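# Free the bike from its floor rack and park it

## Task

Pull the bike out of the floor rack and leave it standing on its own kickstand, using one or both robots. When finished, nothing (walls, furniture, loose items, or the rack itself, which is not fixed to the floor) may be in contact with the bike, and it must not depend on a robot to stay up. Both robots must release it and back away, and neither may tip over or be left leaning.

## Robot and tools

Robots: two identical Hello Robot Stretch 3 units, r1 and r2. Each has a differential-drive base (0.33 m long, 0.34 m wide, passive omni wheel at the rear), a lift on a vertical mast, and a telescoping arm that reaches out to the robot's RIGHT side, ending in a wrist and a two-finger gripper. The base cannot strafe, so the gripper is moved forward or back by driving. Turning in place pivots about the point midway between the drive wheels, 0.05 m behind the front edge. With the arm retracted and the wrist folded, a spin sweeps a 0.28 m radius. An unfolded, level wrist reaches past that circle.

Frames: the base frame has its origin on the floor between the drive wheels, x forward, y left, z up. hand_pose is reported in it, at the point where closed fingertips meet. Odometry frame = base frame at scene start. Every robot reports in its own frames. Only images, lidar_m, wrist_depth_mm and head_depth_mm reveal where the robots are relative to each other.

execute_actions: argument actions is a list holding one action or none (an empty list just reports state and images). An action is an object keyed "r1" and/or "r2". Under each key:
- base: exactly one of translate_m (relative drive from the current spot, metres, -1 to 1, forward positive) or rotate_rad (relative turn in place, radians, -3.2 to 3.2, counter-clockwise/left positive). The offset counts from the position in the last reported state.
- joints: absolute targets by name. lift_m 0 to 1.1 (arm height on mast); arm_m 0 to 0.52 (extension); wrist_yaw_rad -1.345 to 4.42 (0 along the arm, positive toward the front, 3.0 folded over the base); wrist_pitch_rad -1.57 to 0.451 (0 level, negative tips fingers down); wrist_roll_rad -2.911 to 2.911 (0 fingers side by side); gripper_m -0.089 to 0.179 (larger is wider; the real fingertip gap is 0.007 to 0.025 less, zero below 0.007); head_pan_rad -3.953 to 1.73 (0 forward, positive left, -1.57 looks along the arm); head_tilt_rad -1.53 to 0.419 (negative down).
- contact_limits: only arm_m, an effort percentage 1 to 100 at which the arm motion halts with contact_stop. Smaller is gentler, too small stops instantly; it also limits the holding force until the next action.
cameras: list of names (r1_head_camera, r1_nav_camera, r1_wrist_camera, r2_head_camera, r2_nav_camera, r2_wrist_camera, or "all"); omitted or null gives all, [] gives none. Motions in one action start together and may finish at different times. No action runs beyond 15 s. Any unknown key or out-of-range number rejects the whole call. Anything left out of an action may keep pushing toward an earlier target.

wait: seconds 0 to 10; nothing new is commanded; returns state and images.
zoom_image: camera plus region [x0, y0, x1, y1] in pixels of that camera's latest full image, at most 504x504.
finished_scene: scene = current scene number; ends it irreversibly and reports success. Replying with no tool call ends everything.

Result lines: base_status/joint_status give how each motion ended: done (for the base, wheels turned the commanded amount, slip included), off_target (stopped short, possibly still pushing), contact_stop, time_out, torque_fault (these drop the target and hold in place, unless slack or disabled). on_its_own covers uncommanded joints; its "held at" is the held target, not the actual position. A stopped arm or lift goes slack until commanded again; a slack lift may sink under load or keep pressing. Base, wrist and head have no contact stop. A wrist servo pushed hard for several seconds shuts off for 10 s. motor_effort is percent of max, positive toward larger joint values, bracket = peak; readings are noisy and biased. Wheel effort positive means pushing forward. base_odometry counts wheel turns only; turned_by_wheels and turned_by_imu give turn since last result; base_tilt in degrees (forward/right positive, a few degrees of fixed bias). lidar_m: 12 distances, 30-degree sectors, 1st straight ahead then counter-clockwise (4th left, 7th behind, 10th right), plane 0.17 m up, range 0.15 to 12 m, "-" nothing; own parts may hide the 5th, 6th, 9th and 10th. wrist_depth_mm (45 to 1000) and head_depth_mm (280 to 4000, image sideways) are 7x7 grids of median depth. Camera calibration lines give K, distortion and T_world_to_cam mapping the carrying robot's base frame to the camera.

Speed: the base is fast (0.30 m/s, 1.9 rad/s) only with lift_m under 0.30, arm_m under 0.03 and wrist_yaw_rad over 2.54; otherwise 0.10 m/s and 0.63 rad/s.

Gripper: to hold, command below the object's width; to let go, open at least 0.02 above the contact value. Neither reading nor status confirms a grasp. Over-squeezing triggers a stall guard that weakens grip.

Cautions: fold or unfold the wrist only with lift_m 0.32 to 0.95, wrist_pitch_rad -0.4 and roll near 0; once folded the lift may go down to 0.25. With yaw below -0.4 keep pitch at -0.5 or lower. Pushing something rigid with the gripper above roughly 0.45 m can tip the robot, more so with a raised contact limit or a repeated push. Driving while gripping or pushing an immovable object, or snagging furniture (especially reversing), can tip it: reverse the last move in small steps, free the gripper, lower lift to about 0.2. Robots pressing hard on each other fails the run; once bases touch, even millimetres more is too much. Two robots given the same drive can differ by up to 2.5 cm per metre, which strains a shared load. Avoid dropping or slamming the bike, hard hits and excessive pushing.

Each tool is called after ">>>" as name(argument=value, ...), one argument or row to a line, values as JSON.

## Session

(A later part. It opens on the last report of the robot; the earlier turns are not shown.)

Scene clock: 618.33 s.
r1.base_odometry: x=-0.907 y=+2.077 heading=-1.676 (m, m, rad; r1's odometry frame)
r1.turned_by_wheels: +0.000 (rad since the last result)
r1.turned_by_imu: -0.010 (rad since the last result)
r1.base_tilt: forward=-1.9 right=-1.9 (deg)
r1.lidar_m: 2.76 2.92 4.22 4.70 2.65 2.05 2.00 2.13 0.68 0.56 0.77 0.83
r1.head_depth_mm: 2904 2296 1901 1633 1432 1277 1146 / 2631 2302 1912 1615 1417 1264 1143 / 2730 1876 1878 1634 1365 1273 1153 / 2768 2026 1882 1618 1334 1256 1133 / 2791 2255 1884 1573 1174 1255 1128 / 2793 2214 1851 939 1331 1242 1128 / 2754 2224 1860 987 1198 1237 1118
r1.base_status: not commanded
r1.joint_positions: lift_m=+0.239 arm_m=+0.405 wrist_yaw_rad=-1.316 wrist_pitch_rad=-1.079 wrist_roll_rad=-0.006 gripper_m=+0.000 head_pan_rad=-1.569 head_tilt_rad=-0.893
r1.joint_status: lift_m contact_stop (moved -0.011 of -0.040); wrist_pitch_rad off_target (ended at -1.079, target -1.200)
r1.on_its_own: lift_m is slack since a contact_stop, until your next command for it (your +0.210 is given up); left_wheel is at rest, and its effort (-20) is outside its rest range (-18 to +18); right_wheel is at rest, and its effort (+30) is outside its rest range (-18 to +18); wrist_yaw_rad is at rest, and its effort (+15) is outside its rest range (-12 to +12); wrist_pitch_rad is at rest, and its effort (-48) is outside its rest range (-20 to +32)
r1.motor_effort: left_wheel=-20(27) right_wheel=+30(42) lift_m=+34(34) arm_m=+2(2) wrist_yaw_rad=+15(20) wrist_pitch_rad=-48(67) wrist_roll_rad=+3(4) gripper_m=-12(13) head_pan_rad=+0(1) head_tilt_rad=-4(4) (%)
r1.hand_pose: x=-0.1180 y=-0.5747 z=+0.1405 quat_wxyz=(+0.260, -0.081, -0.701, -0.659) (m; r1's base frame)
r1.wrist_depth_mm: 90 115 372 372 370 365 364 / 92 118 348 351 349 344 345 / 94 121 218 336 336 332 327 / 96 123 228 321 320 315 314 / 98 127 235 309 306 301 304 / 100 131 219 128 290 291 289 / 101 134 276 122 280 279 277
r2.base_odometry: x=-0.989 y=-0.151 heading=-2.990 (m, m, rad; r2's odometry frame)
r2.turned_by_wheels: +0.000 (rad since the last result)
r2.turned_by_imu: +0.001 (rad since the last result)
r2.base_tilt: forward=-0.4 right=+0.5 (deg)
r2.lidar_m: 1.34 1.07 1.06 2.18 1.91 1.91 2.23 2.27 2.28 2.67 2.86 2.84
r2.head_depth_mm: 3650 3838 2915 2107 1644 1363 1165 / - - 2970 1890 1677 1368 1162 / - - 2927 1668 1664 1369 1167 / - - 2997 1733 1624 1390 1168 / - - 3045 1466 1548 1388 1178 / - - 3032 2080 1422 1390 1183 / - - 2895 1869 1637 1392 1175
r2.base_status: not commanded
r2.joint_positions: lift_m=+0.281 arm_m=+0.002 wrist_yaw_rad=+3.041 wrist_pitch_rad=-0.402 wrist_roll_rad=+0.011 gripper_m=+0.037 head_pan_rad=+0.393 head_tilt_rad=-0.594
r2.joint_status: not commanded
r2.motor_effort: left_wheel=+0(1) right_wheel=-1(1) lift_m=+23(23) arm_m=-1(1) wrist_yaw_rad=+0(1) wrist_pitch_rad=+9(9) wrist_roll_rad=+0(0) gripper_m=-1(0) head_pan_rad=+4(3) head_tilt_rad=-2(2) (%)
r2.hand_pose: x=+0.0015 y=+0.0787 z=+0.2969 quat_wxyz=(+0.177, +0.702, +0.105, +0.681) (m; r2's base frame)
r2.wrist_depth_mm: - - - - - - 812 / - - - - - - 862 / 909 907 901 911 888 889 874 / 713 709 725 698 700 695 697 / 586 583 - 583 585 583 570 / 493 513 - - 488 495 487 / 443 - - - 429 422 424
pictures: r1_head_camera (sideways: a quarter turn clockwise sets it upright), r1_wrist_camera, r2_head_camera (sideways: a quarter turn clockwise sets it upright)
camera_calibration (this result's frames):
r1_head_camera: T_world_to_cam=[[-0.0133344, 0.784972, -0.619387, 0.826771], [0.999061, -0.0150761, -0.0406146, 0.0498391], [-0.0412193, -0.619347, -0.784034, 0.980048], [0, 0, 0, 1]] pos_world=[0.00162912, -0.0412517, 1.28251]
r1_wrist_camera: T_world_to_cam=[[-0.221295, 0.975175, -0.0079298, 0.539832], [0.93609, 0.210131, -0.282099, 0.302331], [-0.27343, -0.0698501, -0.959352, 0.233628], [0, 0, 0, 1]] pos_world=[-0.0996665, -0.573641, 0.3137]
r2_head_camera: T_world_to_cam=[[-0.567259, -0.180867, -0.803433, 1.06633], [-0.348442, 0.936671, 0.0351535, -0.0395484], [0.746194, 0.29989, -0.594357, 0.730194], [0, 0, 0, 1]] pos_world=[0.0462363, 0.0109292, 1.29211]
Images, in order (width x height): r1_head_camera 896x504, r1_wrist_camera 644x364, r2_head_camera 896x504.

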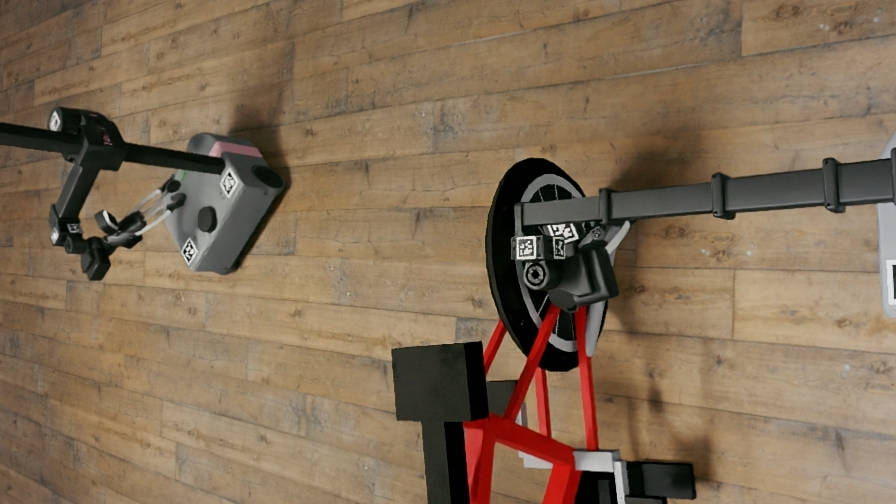

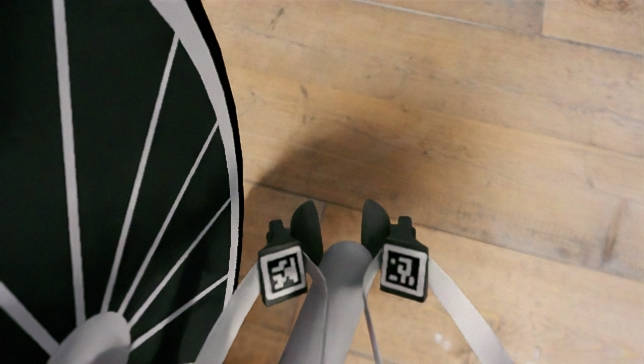

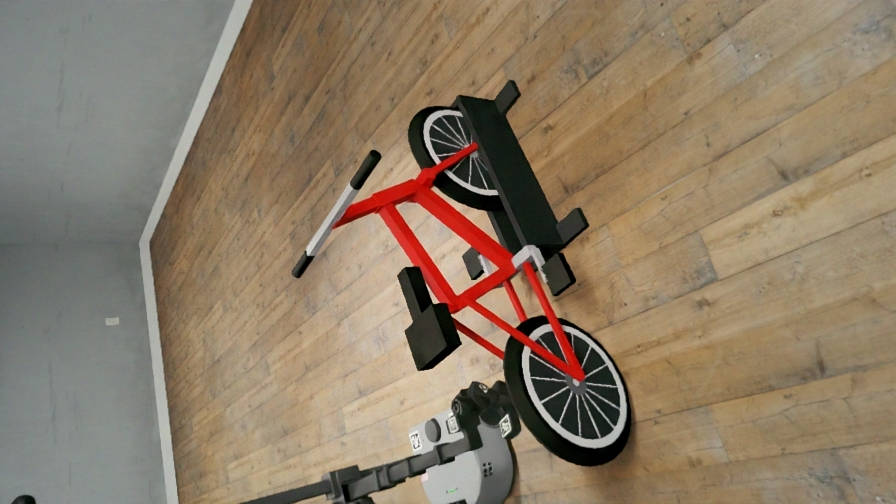

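>>> execute_actions(
  actions=[
    {"r1":{"joints":{"lift_m":0.24,"gripper_m":-0.04}}},
  ],
  cameras=["r1_wrist_camera"],
)

>>> execute_actions(
  actions=[
    {"r1":{"joints":{"wrist_pitch_rad":-1.5}}},
  ],
  cameras=["r1_wrist_camera","r1_head_camera","r2_head_camera"],
)

Scene clock: 627.73 s.
r1.base_odometry: x=-0.907 y=+2.077 heading=-1.676 (m, m, rad; r1's odometry frame)
r1.turned_by_wheels: +0.000 (rad since the last result)
r1.turned_by_imu: +0.001 (rad since the last result)
r1.base_tilt: forward=-2.0 right=-1.9 (deg)
r1.lidar_m: 2.76 2.93 4.20 4.68 2.66 2.04 2.00 2.12 0.68 0.56 0.77 0.83
r1.head_depth_mm: 2876 2307 1897 1634 1421 1268 1139 / 2689 2283 1899 1633 1427 1264 1142 / 2664 1887 1891 1620 1370 1269 1152 / 2810 2032 1880 1610 1344 1259 1139 / 2810 2270 1860 1577 1178 1248 1132 / 2786 2213 1853 941 1331 1258 1121 / 2768 2204 1856 988 1194 1240 1116
r1.base_status: not commanded
r1.joint_positions: lift_m=+0.240 arm_m=+0.405 wrist_yaw_rad=-1.315 wrist_pitch_rad=-1.079 wrist_roll_rad=-0.003 gripper_m=-0.039 head_pan_rad=-1.569 head_tilt_rad=-0.893
r1.joint_status: all done
r1.on_its_own: left_wheel is at rest, and its effort (-20) is outside its rest range (-18 to +18); right_wheel is at rest, and its effort (+32) is outside its rest range (-18 to +18); wrist_yaw_rad is at rest, and its effort (+14) is outside its rest range (-12 to +12); wrist_pitch_rad is at rest, and its effort (-48) is outside its rest range (-20 to +32)
r1.motor_effort: left_wheel=-20(20) right_wheel=+32(32) lift_m=+36(35) arm_m=+2(2) wrist_yaw_rad=+14(15) wrist_pitch_rad=-48(47) wrist_roll_rad=+2(2) gripper_m=-23(100) head_pan_rad=+0(0) head_tilt_rad=-3(4) (%)
r1.hand_pose: x=-0.1180 y=-0.5748 z=+0.1415 quat_wxyz=(+0.259, -0.082, -0.701, -0.659) (m; r1's base frame)
r1.wrist_depth_mm: 91 115 375 375 371 370 365 / 92 118 346 355 353 349 346 / 94 121 219 338 334 334 330 / 96 123 227 325 319 316 316 / 98 127 222 309 303 303 303 / 100 130 220 129 291 290 288 / 101 134 282 123 283 279 277
r2.base_odometry: x=-0.989 y=-0.151 heading=-2.990 (m, m, rad; r2's odometry frame)
r2.turned_by_wheels: +0.000 (rad since the last result)
r2.turned_by_imu: +0.001 (rad since the last result)
r2.base_tilt: forward=-0.3 right=+0.4 (deg)
r2.lidar_m: 1.35 1.07 1.07 2.19 1.91 1.91 2.24 2.27 2.28 2.66 2.86 2.84
r2.head_depth_mm: 3578 3782 2924 2127 1666 1369 1163 / - - 2940 1868 1677 1376 1162 / - - 2928 1674 1679 1382 1167 / - - 2994 1718 1631 1376 1177 / - - 3060 1404 1540 1378 1178 / - - 3052 2095 1432 1390 1182 / - - 2900 1874 1651 1401 1185
r2.base_status: not commanded
r2.joint_positions: lift_m=+0.281 arm_m=+0.002 wrist_yaw_rad=+3.041 wrist_pitch_rad=-0.402 wrist_roll_rad=+0.011 gripper_m=+0.037 head_pan_rad=+0.393 head_tilt_rad=-0.594
r2.joint_status: not commanded
r2.motor_effort: left_wheel=+1(0) right_wheel=-1(1) lift_m=+23(23) arm_m=-1(0) wrist_yaw_rad=+0(1) wrist_pitch_rad=+9(9) wrist_roll_rad=+0(1) gripper_m=+0(1) head_pan_rad=+4(4) head_tilt_rad=-2(2) (%)
r2.hand_pose: x=+0.0015 y=+0.0787 z=+0.2969 quat_wxyz=(+0.177, +0.702, +0.105, +0.681) (m; r2's base frame)
r2.wrist_depth_mm: - - - - - - 809 / - - - - - - 858 / 900 920 888 875 886 863 879 / 704 715 716 709 692 689 692 / 579 586 - 573 586 572 579 / 489 513 - - 498 484 485 / 443 - - - 427 425 426
pictures: r1_wrist_camera
camera_calibration (this result's frames):
r1_wrist_camera: T_world_to_cam=[[-0.220256, 0.975401, -0.0089799, 0.540331], [0.936371, 0.208845, -0.282122, 0.301919], [-0.273307, -0.0705476, -0.959336, 0.234187], [0, 0, 0, 1]] pos_world=[-0.0996919, -0.573572, 0.314694]
Images, in order (width x height): r1_wrist_camera 644x364.

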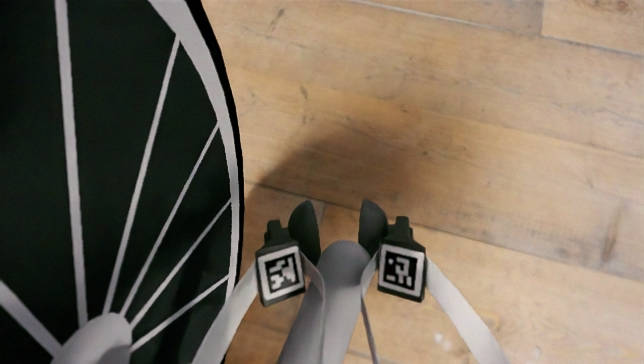

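Scene clock: 629.07 s.
r1.base_odometry: x=-0.907 y=+2.077 heading=-1.676 (m, m, rad; r1's odometry frame)
r1.turned_by_wheels: +0.000 (rad since the last result)
r1.turned_by_imu: -0.090 (rad since the last result)
r1.base_tilt: forward=-2.0 right=-1.8 (deg)
r1.lidar_m: 2.76 2.86 3.87 4.68 2.87 2.07 1.99 2.05 2.77 0.54 0.64 0.78
r1.head_depth_mm: 2866 2303 1897 1641 1437 1269 1136 / 2860 2273 1891 1627 1431 1262 1138 / 2648 2256 1877 1637 1416 1264 1155 / 2543 1898 1868 1615 1340 1262 1142 / 2693 2106 1853 1609 1170 1250 1126 / 2785 2232 1867 1533 1188 1245 1122 / 2727 2223 1853 955 1244 1239 1124
r1.base_status: not commanded
r1.joint_positions: lift_m=+0.240 arm_m=+0.405 wrist_yaw_rad=-1.310 wrist_pitch_rad=-1.404 wrist_roll_rad=+0.005 gripper_m=-0.033 head_pan_rad=-1.569 head_tilt_rad=-0.893
r1.joint_status: wrist_pitch_rad off_target (ended at -1.404, target -1.500)
r1.on_its_own: gripper_m is held at -0.034, not at your -0.040, by its stall guard, which is not easing now; right_wheel is at rest, and its effort (+24) is outside its rest range (-18 to +18); wrist_pitch_rad is at rest, and its effort (-38) is outside its rest range (-20 to +32)
r1.motor_effort: left_wheel=-16(30) right_wheel=+24(37) lift_m=+30(36) arm_m=+1(1) wrist_yaw_rad=+10(14) wrist_pitch_rad=-38(72) wrist_roll_rad=-2(2) gripper_m=-20(24) head_pan_rad=+1(1) head_tilt_rad=-4(4) (%)
r1.hand_pose: x=-0.0395 y=-0.5544 z=+0.1222 quat_wxyz=(+0.148, +0.032, -0.706, -0.691) (m; r1's base frame)
r1.wrist_depth_mm: 121 165 281 282 279 280 279 / 122 164 282 282 283 282 280 / 122 165 284 284 284 285 282 / 123 166 286 287 285 283 289 / 122 166 288 288 289 288 290 / 124 168 290 128 290 289 289 / 124 167 291 126 293 292 291
r2.base_odometry: x=-0.989 y=-0.151 heading=-2.990 (m, m, rad; r2's odometry frame)
r2.turned_by_wheels: +0.000 (rad since the last result)
r2.turned_by_imu: +0.000 (rad since the last result)
r2.base_tilt: forward=-0.4 right=+0.5 (deg)
r2.lidar_m: 1.35 1.07 1.06 2.18 1.90 1.91 2.23 2.27 2.27 2.67 2.85 2.84
r2.head_depth_mm: 3561 3758 2928 2141 1673 1370 1161 / - - 2978 1869 1673 1367 1157 / - - 2959 1671 1668 1382 1169 / - - 2986 1706 1625 1385 1167 / - - 3060 1467 1543 1382 1172 / - - 3028 2120 1424 1391 1180 / - - 3065 1864 1604 1394 1180
r2.base_status: not commanded
r2.joint_positions: lift_m=+0.281 arm_m=+0.002 wrist_yaw_rad=+3.041 wrist_pitch_rad=-0.402 wrist_roll_rad=+0.011 gripper_m=+0.037 head_pan_rad=+0.393 head_tilt_rad=-0.594
r2.joint_status: not commanded
r2.motor_effort: left_wheel=+1(0) right_wheel=-2(2) lift_m=+23(24) arm_m=-1(1) wrist_yaw_rad=+0(0) wrist_pitch_rad=+9(9) wrist_roll_rad=+0(0) gripper_m=-1(1) head_pan_rad=+4(4) head_tilt_rad=-2(2) (%)
r2.hand_pose: x=+0.0015 y=+0.0787 z=+0.2969 quat_wxyz=(+0.177, +0.702, +0.105, +0.681) (m; r2's base frame)
r2.wrist_depth_mm: - - - - - - 817 / - - - - - - 855 / 923 909 885 906 910 886 865 / 723 699 713 703 699 701 686 / 576 589 - 578 590 574 565 / 502 507 - - 490 488 485 / 441 - - - 428 425 424
pictures: r1_head_camera (sideways: a quarter turn clockwise sets it upright), r1_wrist_camera, r2_head_camera (sideways: a quarter turn clockwise sets it upright)
camera_calibration (this result's frames):
r1_head_camera: T_world_to_cam=[[-0.0133346, 0.784972, -0.619387, 0.826771], [0.999061, -0.0150758, -0.0406146, 0.0498391], [-0.0412191, -0.619347, -0.784034, 0.980048], [0, 0, 0, 1]] pos_world=[0.00162913, -0.0412517, 1.28251]
r1_wrist_camera: T_world_to_cam=[[-0.215695, 0.97646, 0.00090451, 0.537112], [0.975715, 0.215494, 0.0392874, 0.184701], [0.0381677, 0.00935663, -0.999228, 0.300097], [0, 0, 0, 1]] pos_world=[-0.0758175, -0.567079, 0.292123]
r2_head_camera: T_world_to_cam=[[-0.567259, -0.180867, -0.803433, 1.06633], [-0.348442, 0.936671, 0.0351535, -0.0395484], [0.746194, 0.299891, -0.594357, 0.730194], [0, 0, 0, 1]] pos_world=[0.0462363, 0.0109292, 1.29211]
Images, in order (width x height): r1_head_camera 896x504, r1_wrist_camera 644x364, r2_head_camera 896x504.

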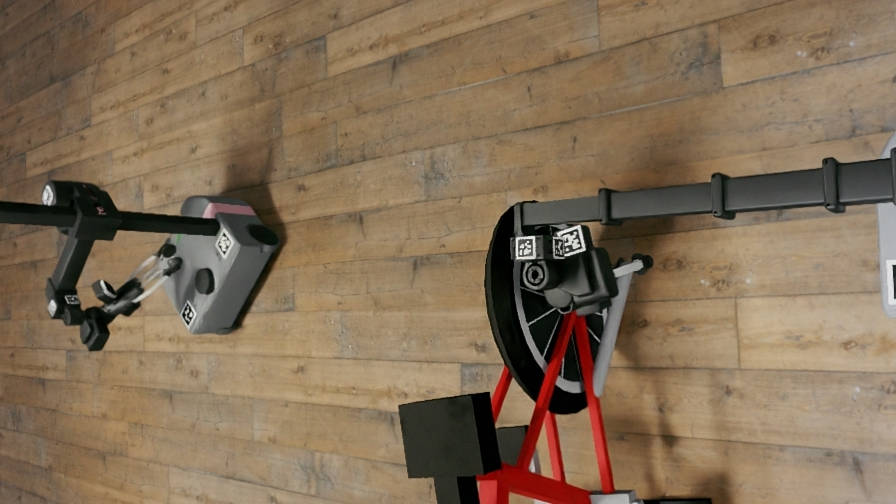

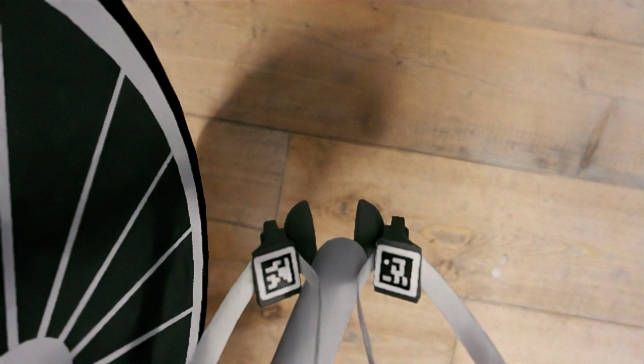

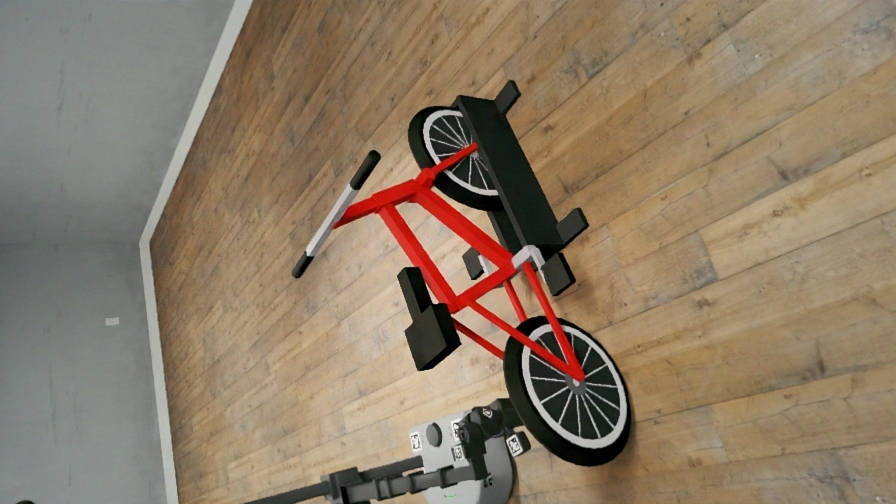

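>>> execute_actions(
  actions=[
    {"r1":{"base":{"translate_m":0.04},"joints":{"arm_m":0.385,"lift_m":0.21}}},
  ],
  cameras=["r1_wrist_camera","r1_head_camera"],
)

Scene clock: 636.67 s.
r1.base_odometry: x=-0.911 y=+2.037 heading=-1.677 (m, m, rad; r1's odometry frame)
r1.turned_by_wheels: -0.002 (rad since the last result)
r1.turned_by_imu: -0.002 (rad since the last result)
r1.base_tilt: forward=-2.0 right=-1.8 (deg)
r1.lidar_m: 2.73 2.81 3.79 4.70 2.93 2.11 2.03 2.09 2.81 0.54 0.64 0.77
r1.head_depth_mm: 2878 2275 1892 1632 1440 1272 1143 / 2817 2282 1899 1624 1416 1271 1140 / 2575 2205 1892 1618 1411 1264 1150 / 2655 1962 1871 1628 1155 1254 1136 / 2811 2154 1871 1600 1161 1260 1128 / 2776 2245 1861 959 1331 1250 1123 / 2782 2205 1863 977 1196 1239 1123
r1.base_status: done
r1.joint_positions: lift_m=+0.237 arm_m=+0.386 wrist_yaw_rad=-1.310 wrist_pitch_rad=-1.328 wrist_roll_rad=+0.017 gripper_m=-0.033 head_pan_rad=-1.569 head_tilt_rad=-0.893
r1.joint_status: lift_m contact_stop (moved -0.003 of -0.030); the others done
r1.on_its_own: gripper_m is held at -0.034, not at your -0.040, by its stall guard, which is not easing now; lift_m is slack since a contact_stop, until your next command for it (your +0.210 is given up); left_wheel is at rest, and its effort (-29) is outside its rest range (-18 to +18); right_wheel is at rest, and its effort (+44) is outside its rest range (-18 to +18); wrist_pitch_rad is at rest, and its effort (-68) is outside its rest range (-20 to +32)
r1.motor_effort: left_wheel=-29(36) right_wheel=+44(52) lift_m=+35(42) arm_m=-5(3) wrist_yaw_rad=+10(10) wrist_pitch_rad=-68(74) wrist_roll_rad=-7(7) gripper_m=-20(21) head_pan_rad=+0(1) head_tilt_rad=-4(4) (%)
r1.hand_pose: x=-0.0583 y=-0.5402 z=+0.1215 quat_wxyz=(+0.170, +0.001, -0.708, -0.685) (m; r1's base frame)
r1.wrist_depth_mm: 139 291 292 291 288 288 287 / 138 185 290 289 290 288 288 / 138 186 289 287 285 286 288 / 139 186 287 286 286 286 283 / 139 187 286 142 284 283 282 / 139 186 286 131 281 285 282 / 140 186 283 126 281 280 280
r2.base_odometry: x=-0.989 y=-0.151 heading=-2.990 (m, m, rad; r2's odometry frame)
r2.turned_by_wheels: +0.000 (rad since the last result)
r2.turned_by_imu: +0.001 (rad since the last result)
r2.base_tilt: forward=-0.4 right=+0.4 (deg)
r2.lidar_m: 1.35 1.07 1.06 2.18 1.91 1.91 2.24 2.27 2.28 2.66 2.86 2.84
r2.head_depth_mm: 3572 3781 2965 2145 1658 1368 1161 / - - 2957 1893 1671 1367 1161 / - - 2985 1678 1676 1365 1170 / - - 2860 1690 1633 1372 1168 / - - 3046 1460 1549 1387 1182 / - - 3035 2087 1431 1385 1182 / - - 2752 1870 1661 1392 1179
r2.base_status: not commanded
r2.joint_positions: lift_m=+0.281 arm_m=+0.002 wrist_yaw_rad=+3.041 wrist_pitch_rad=-0.402 wrist_roll_rad=+0.011 gripper_m=+0.037 head_pan_rad=+0.393 head_tilt_rad=-0.594
r2.joint_status: not commanded
r2.motor_effort: left_wheel=+1(1) right_wheel=-1(1) lift_m=+23(23) arm_m=-1(1) wrist_yaw_rad=+0(0) wrist_pitch_rad=+9(9) wrist_roll_rad=+0(0) gripper_m=-1(1) head_pan_rad=+4(4) head_tilt_rad=-2(2) (%)
r2.hand_pose: x=+0.0015 y=+0.0787 z=+0.2969 quat_wxyz=(+0.177, +0.702, +0.105, +0.681) (m; r2's base frame)
r2.wrist_depth_mm: - - - - - - 822 / - - - - - - 843 / 898 898 898 898 889 873 862 / 699 708 719 707 707 702 683 / 587 580 - 580 597 572 575 / 487 519 - - 490 485 490 / 450 - - - 424 432 427
pictures: r1_head_camera (sideways: a quarter turn clockwise sets it upright), r1_wrist_camera
camera_calibration (this result's frames):
r1_head_camera: T_world_to_cam=[[-0.0133346, 0.784972, -0.619387, 0.826772], [0.999061, -0.0150758, -0.0406146, 0.0498391], [-0.0412191, -0.619347, -0.784034, 0.980047], [0, 0, 0, 1]] pos_world=[0.00162913, -0.0412517, 1.28251]
r1_wrist_camera: T_world_to_cam=[[-0.204499, 0.978853, -0.00521043, 0.52192], [0.978258, 0.204181, -0.0363479, 0.203192], [-0.0345154, -0.0125302, -0.999326, 0.283963], [0, 0, 0, 1]] pos_world=[-0.0822409, -0.548812, 0.293876]
Images, in order (width x height): r1_head_camera 896x504, r1_wrist_camera 644x364.

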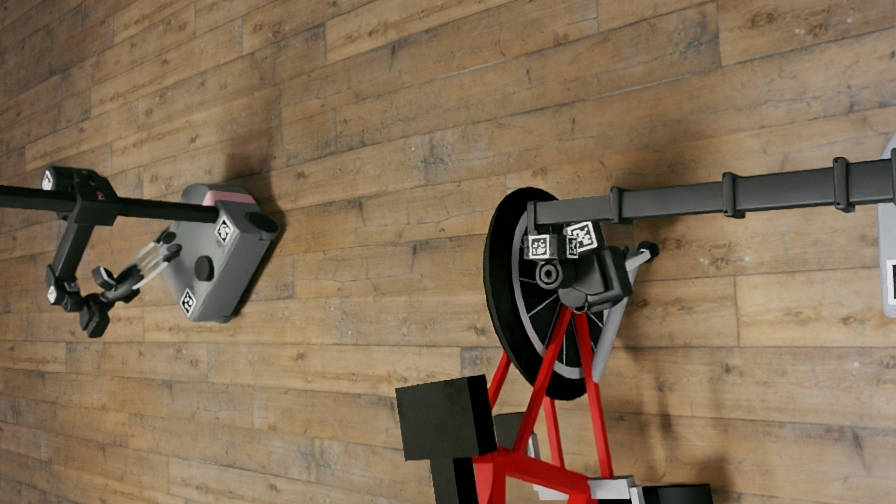

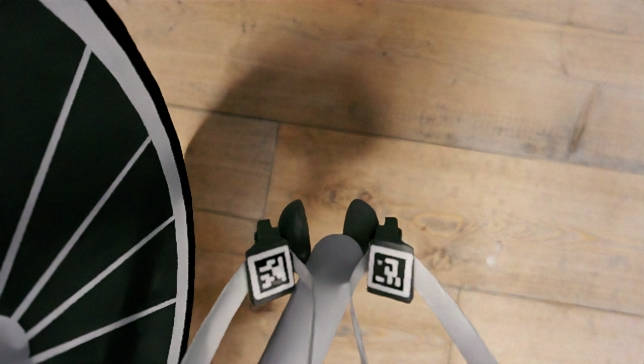

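>>> execute_actions(
  actions=[
    {"r1":{"base":{"rotate_rad":0.15},"joints":{"arm_m":0.36,"wrist_pitch_rad":-1.57}}},
  ],
  cameras=["r1_wrist_camera","r1_head_camera","r2_head_camera"],
)

Scene clock: 643.23 s.
r1.base_odometry: x=-0.911 y=+2.037 heading=-1.528 (m, m, rad; r1's odometry frame)
r1.turned_by_wheels: +0.149 (rad since the last result)
r1.turned_by_imu: +0.052 (rad since the last result)
r1.base_tilt: forward=-2.0 right=-1.8 (deg)
r1.lidar_m: 2.72 2.85 3.95 4.69 2.82 2.10 2.04 2.13 0.69 0.53 0.64 0.83
r1.head_depth_mm: 2844 2306 1911 1637 1437 1273 1142 / 2772 2279 1909 1639 1429 1255 1141 / 2537 1915 1888 1623 1386 1259 1145 / 2719 1975 1885 1602 1157 1249 1133 / 2805 2213 1870 1607 1177 1260 1129 / 2763 2245 1856 980 1326 1244 1120 / 2752 2204 1851 984 1324 1238 1116
r1.base_status: rotate_rad off_target (by the wheels' count: +0.1487 of +0.1500)
r1.joint_positions: lift_m=+0.231 arm_m=+0.361 wrist_yaw_rad=-1.312 wrist_pitch_rad=-1.413 wrist_roll_rad=+0.023 gripper_m=-0.033 head_pan_rad=-1.569 head_tilt_rad=-0.893
r1.joint_status: wrist_pitch_rad off_target (ended at -1.413, target -1.570); the others done
joint sent to its limit — the command would take r1.wrist_pitch_rad past its lower limit, so that joint was sent only as far as its limit.
r1.on_its_own: gripper_m is held at -0.034, not at your -0.040, by its stall guard, which is not easing now; lift_m is slack since a contact_stop, until your next command for it (your +0.210 is given up); left_wheel is at rest, and its effort (-24) is outside its rest range (-18 to +18); right_wheel is at rest, and its effort (+37) is outside its rest range (-18 to +18); wrist_pitch_rad is at rest, and its effort (-57) is outside its rest range (-20 to +32)
r1.motor_effort: left_wheel=-24(53) right_wheel=+37(68) lift_m=+36(46) arm_m=-5(9) wrist_yaw_rad=+12(12) wrist_pitch_rad=-57(89) wrist_roll_rad=-10(10) gripper_m=-20(22) head_pan_rad=+0(0) head_tilt_rad=-4(4) (%)
r1.hand_pose: x=-0.0375 y=-0.5096 z=+0.1127 quat_wxyz=(+0.138, +0.028, -0.708, -0.693) (m; r1's base frame)
r1.wrist_depth_mm: 146 266 267 267 268 267 267 / 148 200 272 272 269 271 271 / 150 205 274 274 272 273 274 / 153 209 278 275 275 275 274 / 155 213 278 278 279 278 279 / 158 217 280 131 282 283 280 / 160 222 283 131 283 281 283
r2.base_odometry: x=-0.989 y=-0.151 heading=-2.990 (m, m, rad; r2's odometry frame)
r2.turned_by_wheels: +0.000 (rad since the last result)
r2.turned_by_imu: +0.001 (rad since the last result)
r2.base_tilt: forward=-0.3 right=+0.5 (deg)
r2.lidar_m: 1.35 1.08 1.08 2.18 1.91 1.91 2.24 2.28 2.28 2.67 2.86 2.84
r2.head_depth_mm: 3607 3729 2953 2109 1669 1364 1169 / - - 2955 1831 1665 1368 1166 / - - 2992 1694 1667 1378 1162 / - - 3036 1586 1622 1380 1172 / - - 3013 1926 1536 1387 1171 / - - 3044 1985 1437 1389 1176 / - - 2718 1937 1710 1398 1186
r2.base_status: not commanded
r2.joint_positions: lift_m=+0.281 arm_m=+0.002 wrist_yaw_rad=+3.041 wrist_pitch_rad=-0.402 wrist_roll_rad=+0.011 gripper_m=+0.037 head_pan_rad=+0.393 head_tilt_rad=-0.594
r2.joint_status: not commanded
r2.motor_effort: left_wheel=+0(1) right_wheel=-1(1) lift_m=+23(23) arm_m=-1(1) wrist_yaw_rad=+1(0) wrist_pitch_rad=+9(9) wrist_roll_rad=+0(0) gripper_m=-1(2) head_pan_rad=+4(3) head_tilt_rad=-2(3) (%)
r2.hand_pose: x=+0.0015 y=+0.0787 z=+0.2969 quat_wxyz=(+0.177, +0.702, +0.105, +0.681) (m; r2's base frame)
r2.wrist_depth_mm: - - - - - - 827 / - - - - - - 862 / 921 893 896 900 883 856 860 / 720 705 729 700 705 698 685 / 580 579 - 583 586 569 573 / 496 513 - - 488 493 493 / 449 - - - 428 422 423
pictures: r1_head_camera (sideways: a quarter turn clockwise sets it upright), r1_wrist_camera, r2_head_camera (sideways: a quarter turn clockwise sets it upright)
camera_calibration (this result's frames):
r1_head_camera: T_world_to_cam=[[-0.0133346, 0.784972, -0.619387, 0.826771], [0.999061, -0.0150758, -0.0406146, 0.0498391], [-0.0412191, -0.619347, -0.784034, 0.980048], [0, 0, 0, 1]] pos_world=[0.00162913, -0.0412517, 1.28251]
r1_wrist_camera: T_world_to_cam=[[-0.195862, 0.98063, -0.00163217, 0.496957], [0.979497, 0.195715, 0.0477726, 0.162506], [0.0471667, 0.00775813, -0.998857, 0.289526], [0, 0, 0, 1]] pos_world=[-0.0754955, -0.521382, 0.282242]
r2_head_camera: T_world_to_cam=[[-0.567259, -0.180867, -0.803433, 1.06633], [-0.348442, 0.936671, 0.0351535, -0.0395484], [0.746194, 0.299891, -0.594357, 0.730194], [0, 0, 0, 1]] pos_world=[0.0462363, 0.0109292, 1.29211]
Images, in order (width x height): r1_head_camera 896x504, r1_wrist_camera 644x364, r2_head_camera 896x504.

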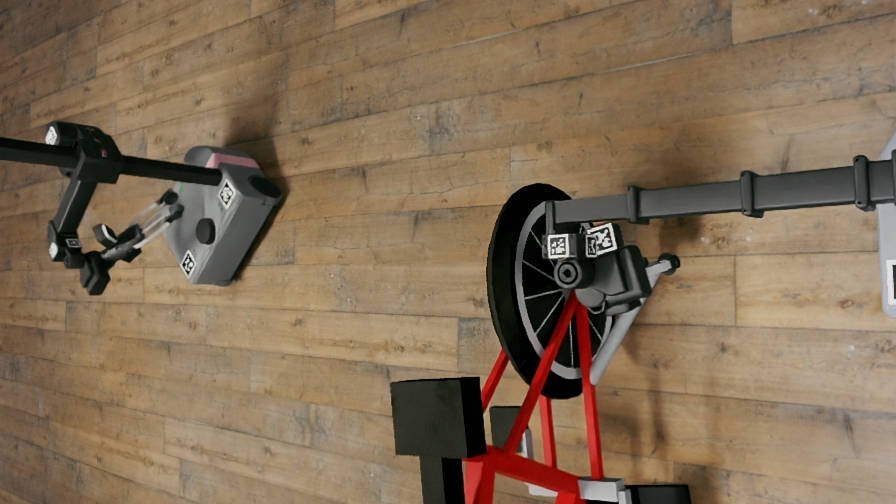

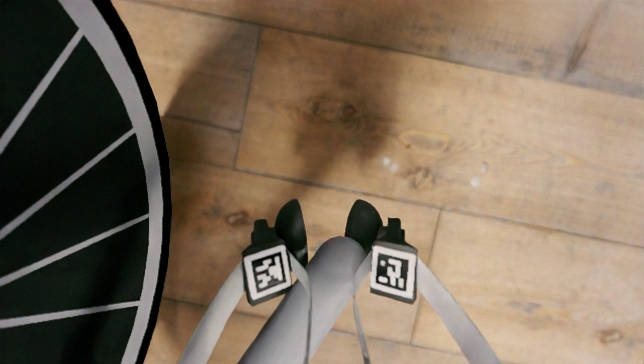

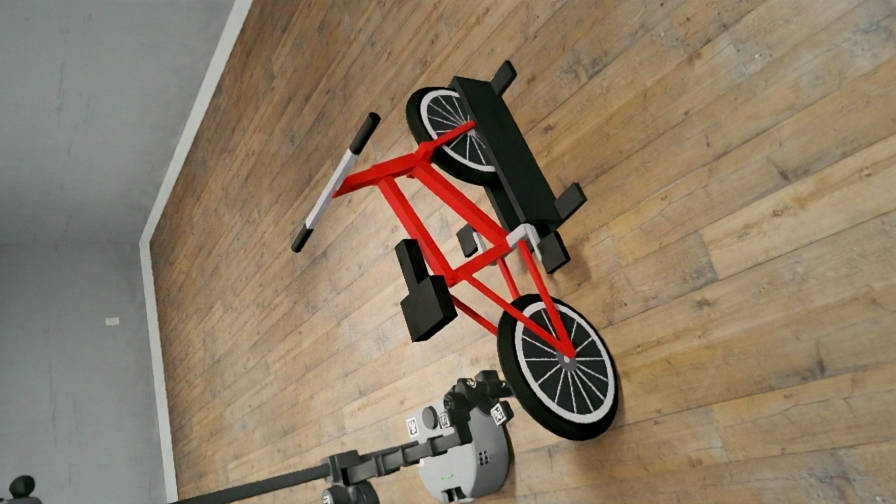

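>>> execute_actions(
  actions=[
    {"r1":{"base":{"rotate_rad":0.15},"joints":{"arm_m":0.33,"wrist_pitch_rad":-1.45}}},
  ],
  cameras=["r1_head_camera"],
)

Scene clock: 666.27 s.
r1.base_odometry: x=-0.911 y=+2.037 heading=-1.379 (m, m, rad; r1's odometry frame)
r1.turned_by_wheels: +0.150 (rad since the last result)
r1.turned_by_imu: +0.144 (rad since the last result)
r1.base_tilt: forward=-2.0 right=-1.8 (deg)
r1.lidar_m: 2.72 3.00 4.74 4.69 2.51 2.05 2.04 2.25 0.65 0.55 0.79 0.93
r1.head_depth_mm: 1656 2229 1906 1623 1436 1264 1137 / 2840 1908 1895 1638 1398 1263 1132 / 2865 2147 1880 1624 1204 1266 1143 / 2834 2268 1899 1605 1143 1242 1136 / 2785 2234 1871 982 1186 1226 1123 / 2763 2216 1851 1012 1356 1247 1127 / 2722 2204 1858 1523 1223 1242 1120
r1.base_status: done
r1.joint_positions: lift_m=+0.229 arm_m=+0.330 wrist_yaw_rad=-1.303 wrist_pitch_rad=-1.444 wrist_roll_rad=+0.002 gripper_m=-0.031 head_pan_rad=-1.569 head_tilt_rad=-0.893
r1.joint_status: all done
r1.on_its_own: gripper_m is held at -0.031, not at your -0.040, by its stall guard, which is not easing now; lift_m is slack since a contact_stop, until your next command for it (your +0.210 is given up)
r1.motor_effort: left_wheel=-2(48) right_wheel=+1(59) lift_m=+35(46) arm_m=-2(6) wrist_yaw_rad=+3(12) wrist_pitch_rad=-3(71) wrist_roll_rad=-1(10) gripper_m=-12(21) head_pan_rad=-1(1) head_tilt_rad=-3(4) (%)
r1.hand_pose: x=-0.0297 y=-0.4773 z=+0.1100 quat_wxyz=(+0.138, +0.049, -0.705, -0.694) (m; r1's base frame)
r1.wrist_depth_mm: 158 208 261 261 260 260 264 / 165 220 265 267 265 264 266 / 173 236 271 269 268 268 269 / 182 273 274 275 273 272 275 / 193 278 277 - 279 276 278 / 282 280 283 284 282 281 282 / 285 285 290 286 285 287 288
r2.base_odometry: x=-0.989 y=-0.151 heading=-2.990 (m, m, rad; r2's odometry frame)
r2.turned_by_wheels: +0.000 (rad since the last result)
r2.turned_by_imu: +0.001 (rad since the last result)
r2.base_tilt: forward=-0.4 right=+0.5 (deg)
r2.lidar_m: 1.35 1.08 1.08 2.18 1.91 1.91 2.24 2.28 2.28 2.67 2.86 2.83
r2.head_depth_mm: 3567 3750 2906 2095 1665 1369 1161 / - - 2978 1813 1672 1372 1164 / - - 2926 1692 1666 1379 1165 / - - 2843 1601 1639 1380 1171 / - - 3031 1470 1533 1383 1175 / - - 3040 1899 1445 1391 1183 / - - 2903 1908 1698 1404 1185
r2.base_status: not commanded
r2.joint_positions: lift_m=+0.281 arm_m=+0.002 wrist_yaw_rad=+3.041 wrist_pitch_rad=-0.402 wrist_roll_rad=+0.011 gripper_m=+0.037 head_pan_rad=+0.393 head_tilt_rad=-0.594
r2.joint_status: not commanded
r2.motor_effort: left_wheel=+1(1) right_wheel=-2(1) lift_m=+23(23) arm_m=-1(0) wrist_yaw_rad=+0(1) wrist_pitch_rad=+9(9) wrist_roll_rad=+0(0) gripper_m=-1(1) head_pan_rad=+4(3) head_tilt_rad=-3(3) (%)
r2.hand_pose: x=+0.0015 y=+0.0787 z=+0.2969 quat_wxyz=(+0.177, +0.702, +0.105, +0.681) (m; r2's base frame)
r2.wrist_depth_mm: - - - - - - 820 / - - - - - - 860 / 903 905 892 900 907 892 873 / 714 722 729 705 705 687 691 / 588 579 - 575 589 574 577 / 499 509 - - 495 487 483 / 444 - - - 430 426 426
pictures: r1_head_camera (sideways: a quarter turn clockwise sets it upright)
camera_calibration (this result's frames):
r1_head_camera: T_world_to_cam=[[-0.0133348, 0.784972, -0.619387, 0.826772], [0.999061, -0.0150755, -0.0406146, 0.0498391], [-0.041219, -0.619347, -0.784034, 0.980047], [0, 0, 0, 1]] pos_world=[0.00162914, -0.0412517, 1.28251]
Images, in order (width x height): r1_head_camera 896x504.

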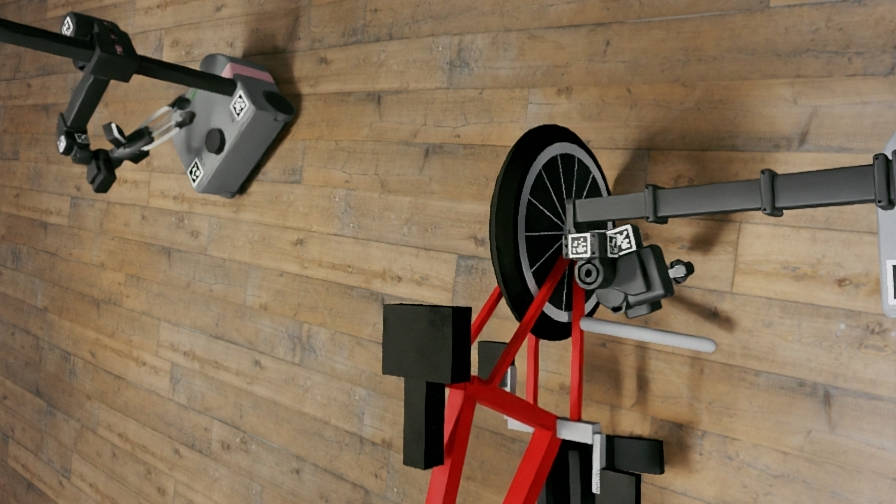

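>>> execute_actions(
  actions=[
    {"r1":{"joints":{"gripper_m":0.06,"lift_m":0.5,"wrist_pitch_rad":-0.9}}},
  ],
  cameras=[],
)

>>> execute_actions(
  actions=[
    {"r1":{"base":{"rotate_rad":-0.35},"joints":{"arm_m":0.1,"head_tilt_rad":-0.75}}},
  ],
  cameras=["r1_head_camera","r1_nav_camera","r2_head_camera"],
)

Scene clock: 678.37 s.
r1.base_odometry: x=-0.911 y=+2.037 heading=-1.379 (m, m, rad; r1's odometry frame)
r1.turned_by_wheels: +0.000 (rad since the last result)
r1.turned_by_imu: +0.001 (rad since the last result)
r1.base_tilt: forward=-1.9 right=-1.8 (deg)
r1.lidar_m: 2.71 2.99 4.70 4.70 2.51 2.06 2.04 2.25 0.65 0.55 0.79 0.93
r1.head_depth_mm: 1642 2219 1912 1639 1429 1270 1146 / 2858 1920 1897 1610 1396 1272 1159 / 2865 2145 1889 1647 1276 1260 1156 / 2822 2244 1898 1670 1329 1252 1137 / 2820 2235 1855 983 1280 1236 1128 / 2753 2245 1867 1005 1353 1254 1127 / 2750 2194 1843 1528 1220 1247 1115
r1.base_status: not commanded
r1.joint_positions: lift_m=+0.500 arm_m=+0.330 wrist_yaw_rad=-1.303 wrist_pitch_rad=-0.916 wrist_roll_rad=+0.002 gripper_m=+0.060 head_pan_rad=-1.569 head_tilt_rad=-0.893
r1.joint_status: all done
r1.motor_effort: left_wheel=-1(2) right_wheel=+1(1) lift_m=+43(45) arm_m=-2(2) wrist_yaw_rad=+4(3) wrist_pitch_rad=+6(6) wrist_roll_rad=-1(1) gripper_m=+0(80) head_pan_rad=-1(0) head_tilt_rad=-3(4) (%)
r1.hand_pose: x=-0.1535 y=-0.5112 z=+0.4205 quat_wxyz=(+0.314, -0.136, -0.694, -0.633) (m; r1's base frame)
r1.wrist_depth_mm: 858 848 828 823 808 809 809 / 770 768 764 751 754 721 736 / 720 684 684 703 696 677 668 / 658 638 329 646 633 617 621 / 616 231 302 590 595 576 573 / 567 221 332 556 538 545 545 / 199 223 360 518 517 513 -
r2.base_odometry: x=-0.989 y=-0.151 heading=-2.990 (m, m, rad; r2's odometry frame)
r2.turned_by_wheels: +0.000 (rad since the last result)
r2.turned_by_imu: +0.001 (rad since the last result)
r2.base_tilt: forward=-0.3 right=+0.5 (deg)
r2.lidar_m: 1.35 1.08 1.08 2.18 1.91 1.91 2.23 2.27 2.28 2.67 2.86 2.84
r2.head_depth_mm: 3536 3831 2974 2101 1671 1367 1168 / - - 2952 1830 1672 1367 1171 / - - 2984 1668 1654 1377 1164 / - - 2868 1608 1636 1379 1180 / - - 3030 1471 1551 1379 1164 / - - 3026 1926 1439 1389 1179 / - - 2594 1958 1698 1381 1183
r2.base_status: not commanded
r2.joint_positions: lift_m=+0.281 arm_m=+0.002 wrist_yaw_rad=+3.041 wrist_pitch_rad=-0.402 wrist_roll_rad=+0.011 gripper_m=+0.037 head_pan_rad=+0.393 head_tilt_rad=-0.594
r2.joint_status: not commanded
r2.motor_effort: left_wheel=+0(0) right_wheel=-1(1) lift_m=+23(23) arm_m=+0(1) wrist_yaw_rad=+1(1) wrist_pitch_rad=+9(9) wrist_roll_rad=+0(0) gripper_m=-1(1) head_pan_rad=+4(3) head_tilt_rad=-3(2) (%)
r2.hand_pose: x=+0.0015 y=+0.0787 z=+0.2969 quat_wxyz=(+0.177, +0.702, +0.105, +0.681) (m; r2's base frame)
r2.wrist_depth_mm: - - - - - - 811 / - - - - - - 866 / 904 906 902 894 884 893 860 / 720 713 724 701 700 691 691 / 580 579 - 586 582 576 574 / 491 508 - - 491 490 485 / 446 - - - 425 428 423
pictures: none
No camera images: the call's "cameras" was empty. Leave "cameras" out to get every camera's image.

Scene clock: 681.30 s.
r1.base_odometry: x=-0.911 y=+2.037 heading=-1.728 (m, m, rad; r1's odometry frame)
r1.turned_by_wheels: -0.350 (rad since the last result)
r1.turned_by_imu: -0.354 (rad since the last result)
r1.base_tilt: forward=-1.9 right=-2.0 (deg)
r1.lidar_m: 2.71 2.73 3.32 4.70 3.60 2.27 2.04 2.06 2.49 0.63 0.55 0.79
r1.head_depth_mm: 3506 3031 2296 1881 1562 1340 1183 / 3717 2971 2296 1850 1560 1350 1185 / 3686 2939 2258 1852 1538 1339 - / 3579 2904 2241 1832 1551 1322 - / 3412 2566 1988 1826 1536 1246 1188 / 3488 2689 2060 1799 1545 1124 1163 / 3414 2874 2224 1822 1468 1102 1146
r1.base_status: done
r1.joint_positions: lift_m=+0.500 arm_m=+0.100 wrist_yaw_rad=-1.303 wrist_pitch_rad=-0.914 wrist_roll_rad=+0.002 gripper_m=+0.060 head_pan_rad=-1.569 head_tilt_rad=-0.754
r1.joint_status: all done
r1.motor_effort: left_wheel=+3(9) right_wheel=-3(8) lift_m=+43(43) arm_m=-2(0) wrist_yaw_rad=+3(3) wrist_pitch_rad=+6(6) wrist_roll_rad=-1(1) gripper_m=+0(0) head_pan_rad=+1(0) head_tilt_rad=+1(13) (%)
r1.hand_pose: x=-0.1538 y=-0.2814 z=+0.4207 quat_wxyz=(+0.314, -0.137, -0.694, -0.633) (m; r1's base frame)
r1.wrist_depth_mm: 890 854 852 830 820 779 782 / 780 767 773 757 741 723 705 / 715 707 705 689 689 670 664 / 643 650 647 636 638 635 619 / 613 609 603 597 607 591 584 / 576 570 576 557 - - - / 464 535 525 521 514 - -
r2.base_odometry: x=-0.989 y=-0.151 heading=-2.990 (m, m, rad; r2's odometry frame)
r2.turned_by_wheels: +0.000 (rad since the last result)
r2.turned_by_imu: +0.001 (rad since the last result)
r2.base_tilt: forward=-0.4 right=+0.5 (deg)
r2.lidar_m: 1.34 1.07 1.08 2.18 1.91 1.91 2.25 2.27 2.27 2.67 2.86 2.84
r2.head_depth_mm: 3653 3757 2915 2130 1663 1368 1162 / - - 2925 1839 1666 1378 1161 / - - 2941 1673 1658 1372 1169 / - - 2827 1595 1624 1383 1167 / - - 2995 1471 1549 1394 1175 / - - 3041 2105 1430 1390 1179 / - - 1718 1918 1699 1393 1184
r2.base_status: not commanded
r2.joint_positions: lift_m=+0.281 arm_m=+0.002 wrist_yaw_rad=+3.041 wrist_pitch_rad=-0.402 wrist_roll_rad=+0.011 gripper_m=+0.037 head_pan_rad=+0.393 head_tilt_rad=-0.594
r2.joint_status: not commanded
r2.motor_effort: left_wheel=+1(0) right_wheel=-1(1) lift_m=+23(23) arm_m=+0(1) wrist_yaw_rad=+0(1) wrist_pitch_rad=+9(9) wrist_roll_rad=+0(0) gripper_m=-1(0) head_pan_rad=+4(4) head_tilt_rad=-3(2) (%)
r2.hand_pose: x=+0.0015 y=+0.0787 z=+0.2969 quat_wxyz=(+0.177, +0.702, +0.105, +0.681) (m; r2's base frame)
r2.wrist_depth_mm: - - - - - - 821 / - - - - - - 863 / 916 911 881 891 885 877 879 / 710 716 732 707 699 695 697 / 590 590 - 585 593 572 575 / 490 510 - - 492 487 485 / 448 - - - 423 424 426
pictures: r1_head_camera (sideways: a quarter turn clockwise sets it upright), r1_nav_camera (sideways: a quarter turn counterclockwise sets it upright), r2_head_camera (sideways: a quarter turn clockwise sets it upright)
camera_calibration (this result's frames):
r1_head_camera: T_world_to_cam=[[-0.0132023, 0.691511, -0.722246, 0.960802], [0.999069, -0.0205501, -0.0379381, 0.0463615], [-0.0410768, -0.722074, -0.690595, 0.858533], [0, 0, 0, 1]] pos_world=[0.00163222, -0.0435281, 1.28859]
r1_nav_camera: T_world_to_cam=[[-0.0472077, -0.651051, 0.757565, -0.93826], [-0.998345, 0.00582287, -0.0572078, 0.132639], [0.032834, -0.759012, -0.650248, 0.796104], [0, 0, 0, 1]] pos_world=[0.0619875, -0.00737446, 1.23605]
r2_head_camera: T_world_to_cam=[[-0.567259, -0.180868, -0.803433, 1.06633], [-0.348442, 0.936671, 0.0351535, -0.0395484], [0.746194, 0.299891, -0.594357, 0.730194], [0, 0, 0, 1]] pos_world=[0.0462363, 0.0109292, 1.29211]
Images, in order (width x height): r1_head_camera 896x504, r1_nav_camera 672x504, r2_head_camera 896x504.

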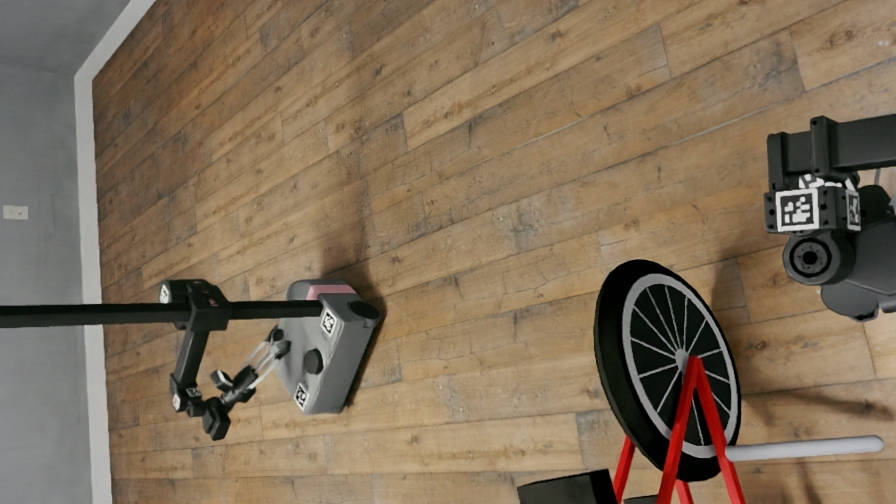

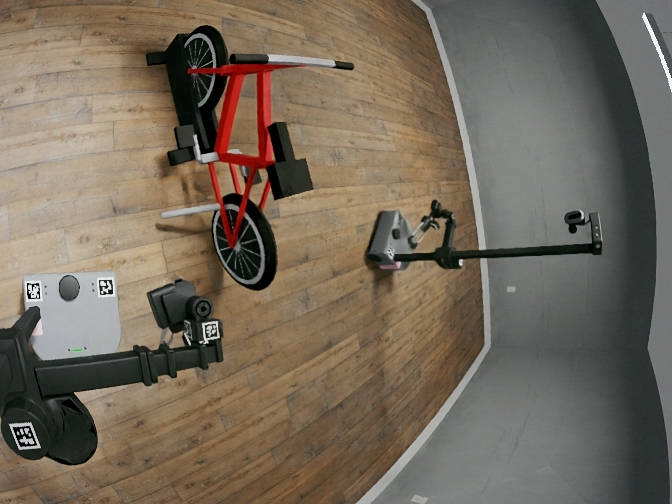

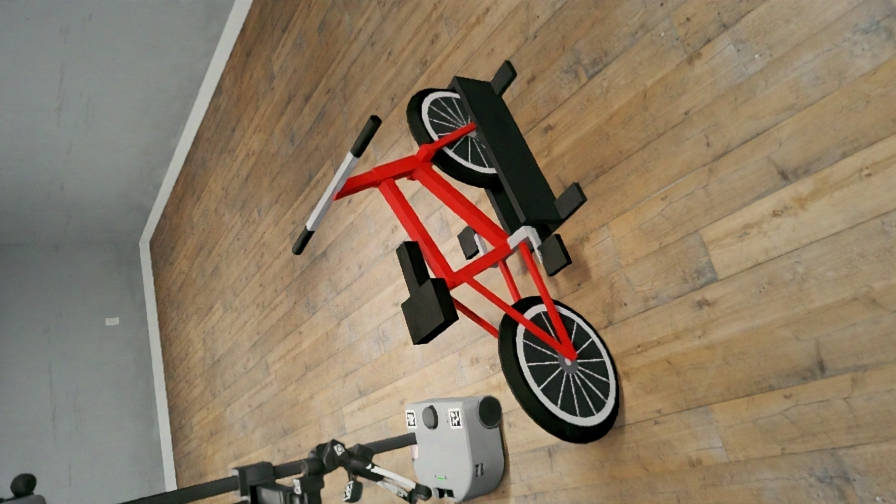

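>>> execute_actions(
  actions=[
    {"r1":{"joints":{"head_pan_rad":-0.95,"head_tilt_rad":-0.75,"lift_m":0.8,"wrist_pitch_rad":-0.4,"wrist_yaw_rad":0,"arm_m":0.0,"gripper_m":0.15}}},
  ],
  cameras=["r1_head_camera"],
)

Scene clock: 700.60 s.
r1.base_odometry: x=-0.911 y=+2.037 heading=-1.728 (m, m, rad; r1's odometry frame)
r1.turned_by_wheels: +0.000 (rad since the last result)
r1.turned_by_imu: +0.001 (rad since the last result)
r1.base_tilt: forward=-2.0 right=-1.9 (deg)
r1.lidar_m: 2.71 2.73 3.30 4.68 3.61 2.27 2.04 2.05 2.49 0.63 0.55 0.79
r1.head_depth_mm: 3410 3037 2294 1869 1576 1116 - / 3484 2983 2272 1867 1567 1125 1185 / 3620 2977 2266 1843 1483 1183 1183 / 3660 2920 2285 1829 1037 1275 1156 / 3823 2884 2264 1831 1193 1281 1171 / - 2901 2241 1825 1298 1250 1168 / 3704 2860 2219 1032 1199 1296 1165
r1.base_status: not commanded
r1.joint_positions: lift_m=+0.800 arm_m=+0.003 wrist_yaw_rad=-0.003 wrist_pitch_rad=-0.423 wrist_roll_rad=+0.002 gripper_m=+0.150 head_pan_rad=-0.957 head_tilt_rad=-0.754
r1.joint_status: all done
joint sent to its limit — the command would take r1.arm_m past its lower limit, so that joint was sent only as far as its limit.
r1.motor_effort: left_wheel=+3(3) right_wheel=-3(3) lift_m=+43(45) arm_m=-2(4) wrist_yaw_rad=+3(3) wrist_pitch_rad=+9(8) wrist_roll_rad=-1(1) gripper_m=+0(82) head_pan_rad=+3(30) head_tilt_rad=+1(4) (%)
r1.hand_pose: x=-0.0222 y=-0.3720 z=+0.8113 quat_wxyz=(+0.691, +0.147, -0.692, -0.150) (m; r1's base frame)
r1.wrist_depth_mm: - - - - - - - / - - - - - - - / - - - - - - - / - - - - - - - / - - - - - - - / 502 - - - - - - / 952 732 679 796 930 916 910
r2.base_odometry: x=-0.989 y=-0.151 heading=-2.990 (m, m, rad; r2's odometry frame)
r2.turned_by_wheels: +0.000 (rad since the last result)
r2.turned_by_imu: +0.001 (rad since the last result)
r2.base_tilt: forward=-0.4 right=+0.5 (deg)
r2.lidar_m: 1.35 1.08 1.08 2.19 1.91 1.91 2.24 2.27 2.28 2.66 2.85 2.84
r2.head_depth_mm: 3611 3770 2966 2145 1652 1365 1161 / - - 2988 1820 1662 1370 1163 / - - 2992 1666 1667 1380 1165 / - - 2834 1606 1639 1378 1169 / - - 3030 1470 1551 1386 1179 / - - 3067 2090 1435 1391 1176 / - - 2885 1938 1701 1402 1180
r2.base_status: not commanded
r2.joint_positions: lift_m=+0.281 arm_m=+0.002 wrist_yaw_rad=+3.041 wrist_pitch_rad=-0.402 wrist_roll_rad=+0.011 gripper_m=+0.037 head_pan_rad=+0.393 head_tilt_rad=-0.594
r2.joint_status: not commanded
r2.motor_effort: left_wheel=+0(0) right_wheel=-1(1) lift_m=+24(24) arm_m=+0(1) wrist_yaw_rad=+0(1) wrist_pitch_rad=+9(9) wrist_roll_rad=+1(0) gripper_m=+0(1) head_pan_rad=+3(4) head_tilt_rad=-2(2) (%)
r2.hand_pose: x=+0.0015 y=+0.0787 z=+0.2969 quat_wxyz=(+0.177, +0.702, +0.105, +0.681) (m; r2's base frame)
r2.wrist_depth_mm: - - - - - - 821 / - - - - - - 855 / 896 902 907 884 909 882 882 / 723 720 712 707 704 707 700 / 584 578 - 572 587 586 574 / 494 512 - - 492 485 486 / 440 - - - 425 427 425
pictures: r1_head_camera (sideways: a quarter turn clockwise sets it upright)
camera_calibration (this result's frames):
r1_head_camera: T_world_to_cam=[[-0.408238, 0.558299, -0.72225, 0.963217], [0.829388, 0.557384, -0.037938, 0.0473964], [0.381389, -0.614513, -0.690591, 0.855951], [0, 0, 0, 1]] pos_world=[0.0274611, -0.0381886, 1.28859]
Images, in order (width x height): r1_head_camera 896x504.

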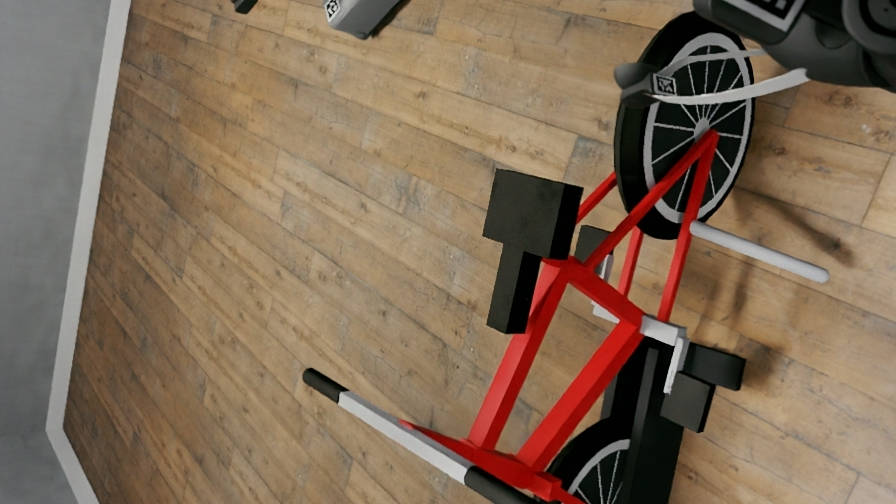

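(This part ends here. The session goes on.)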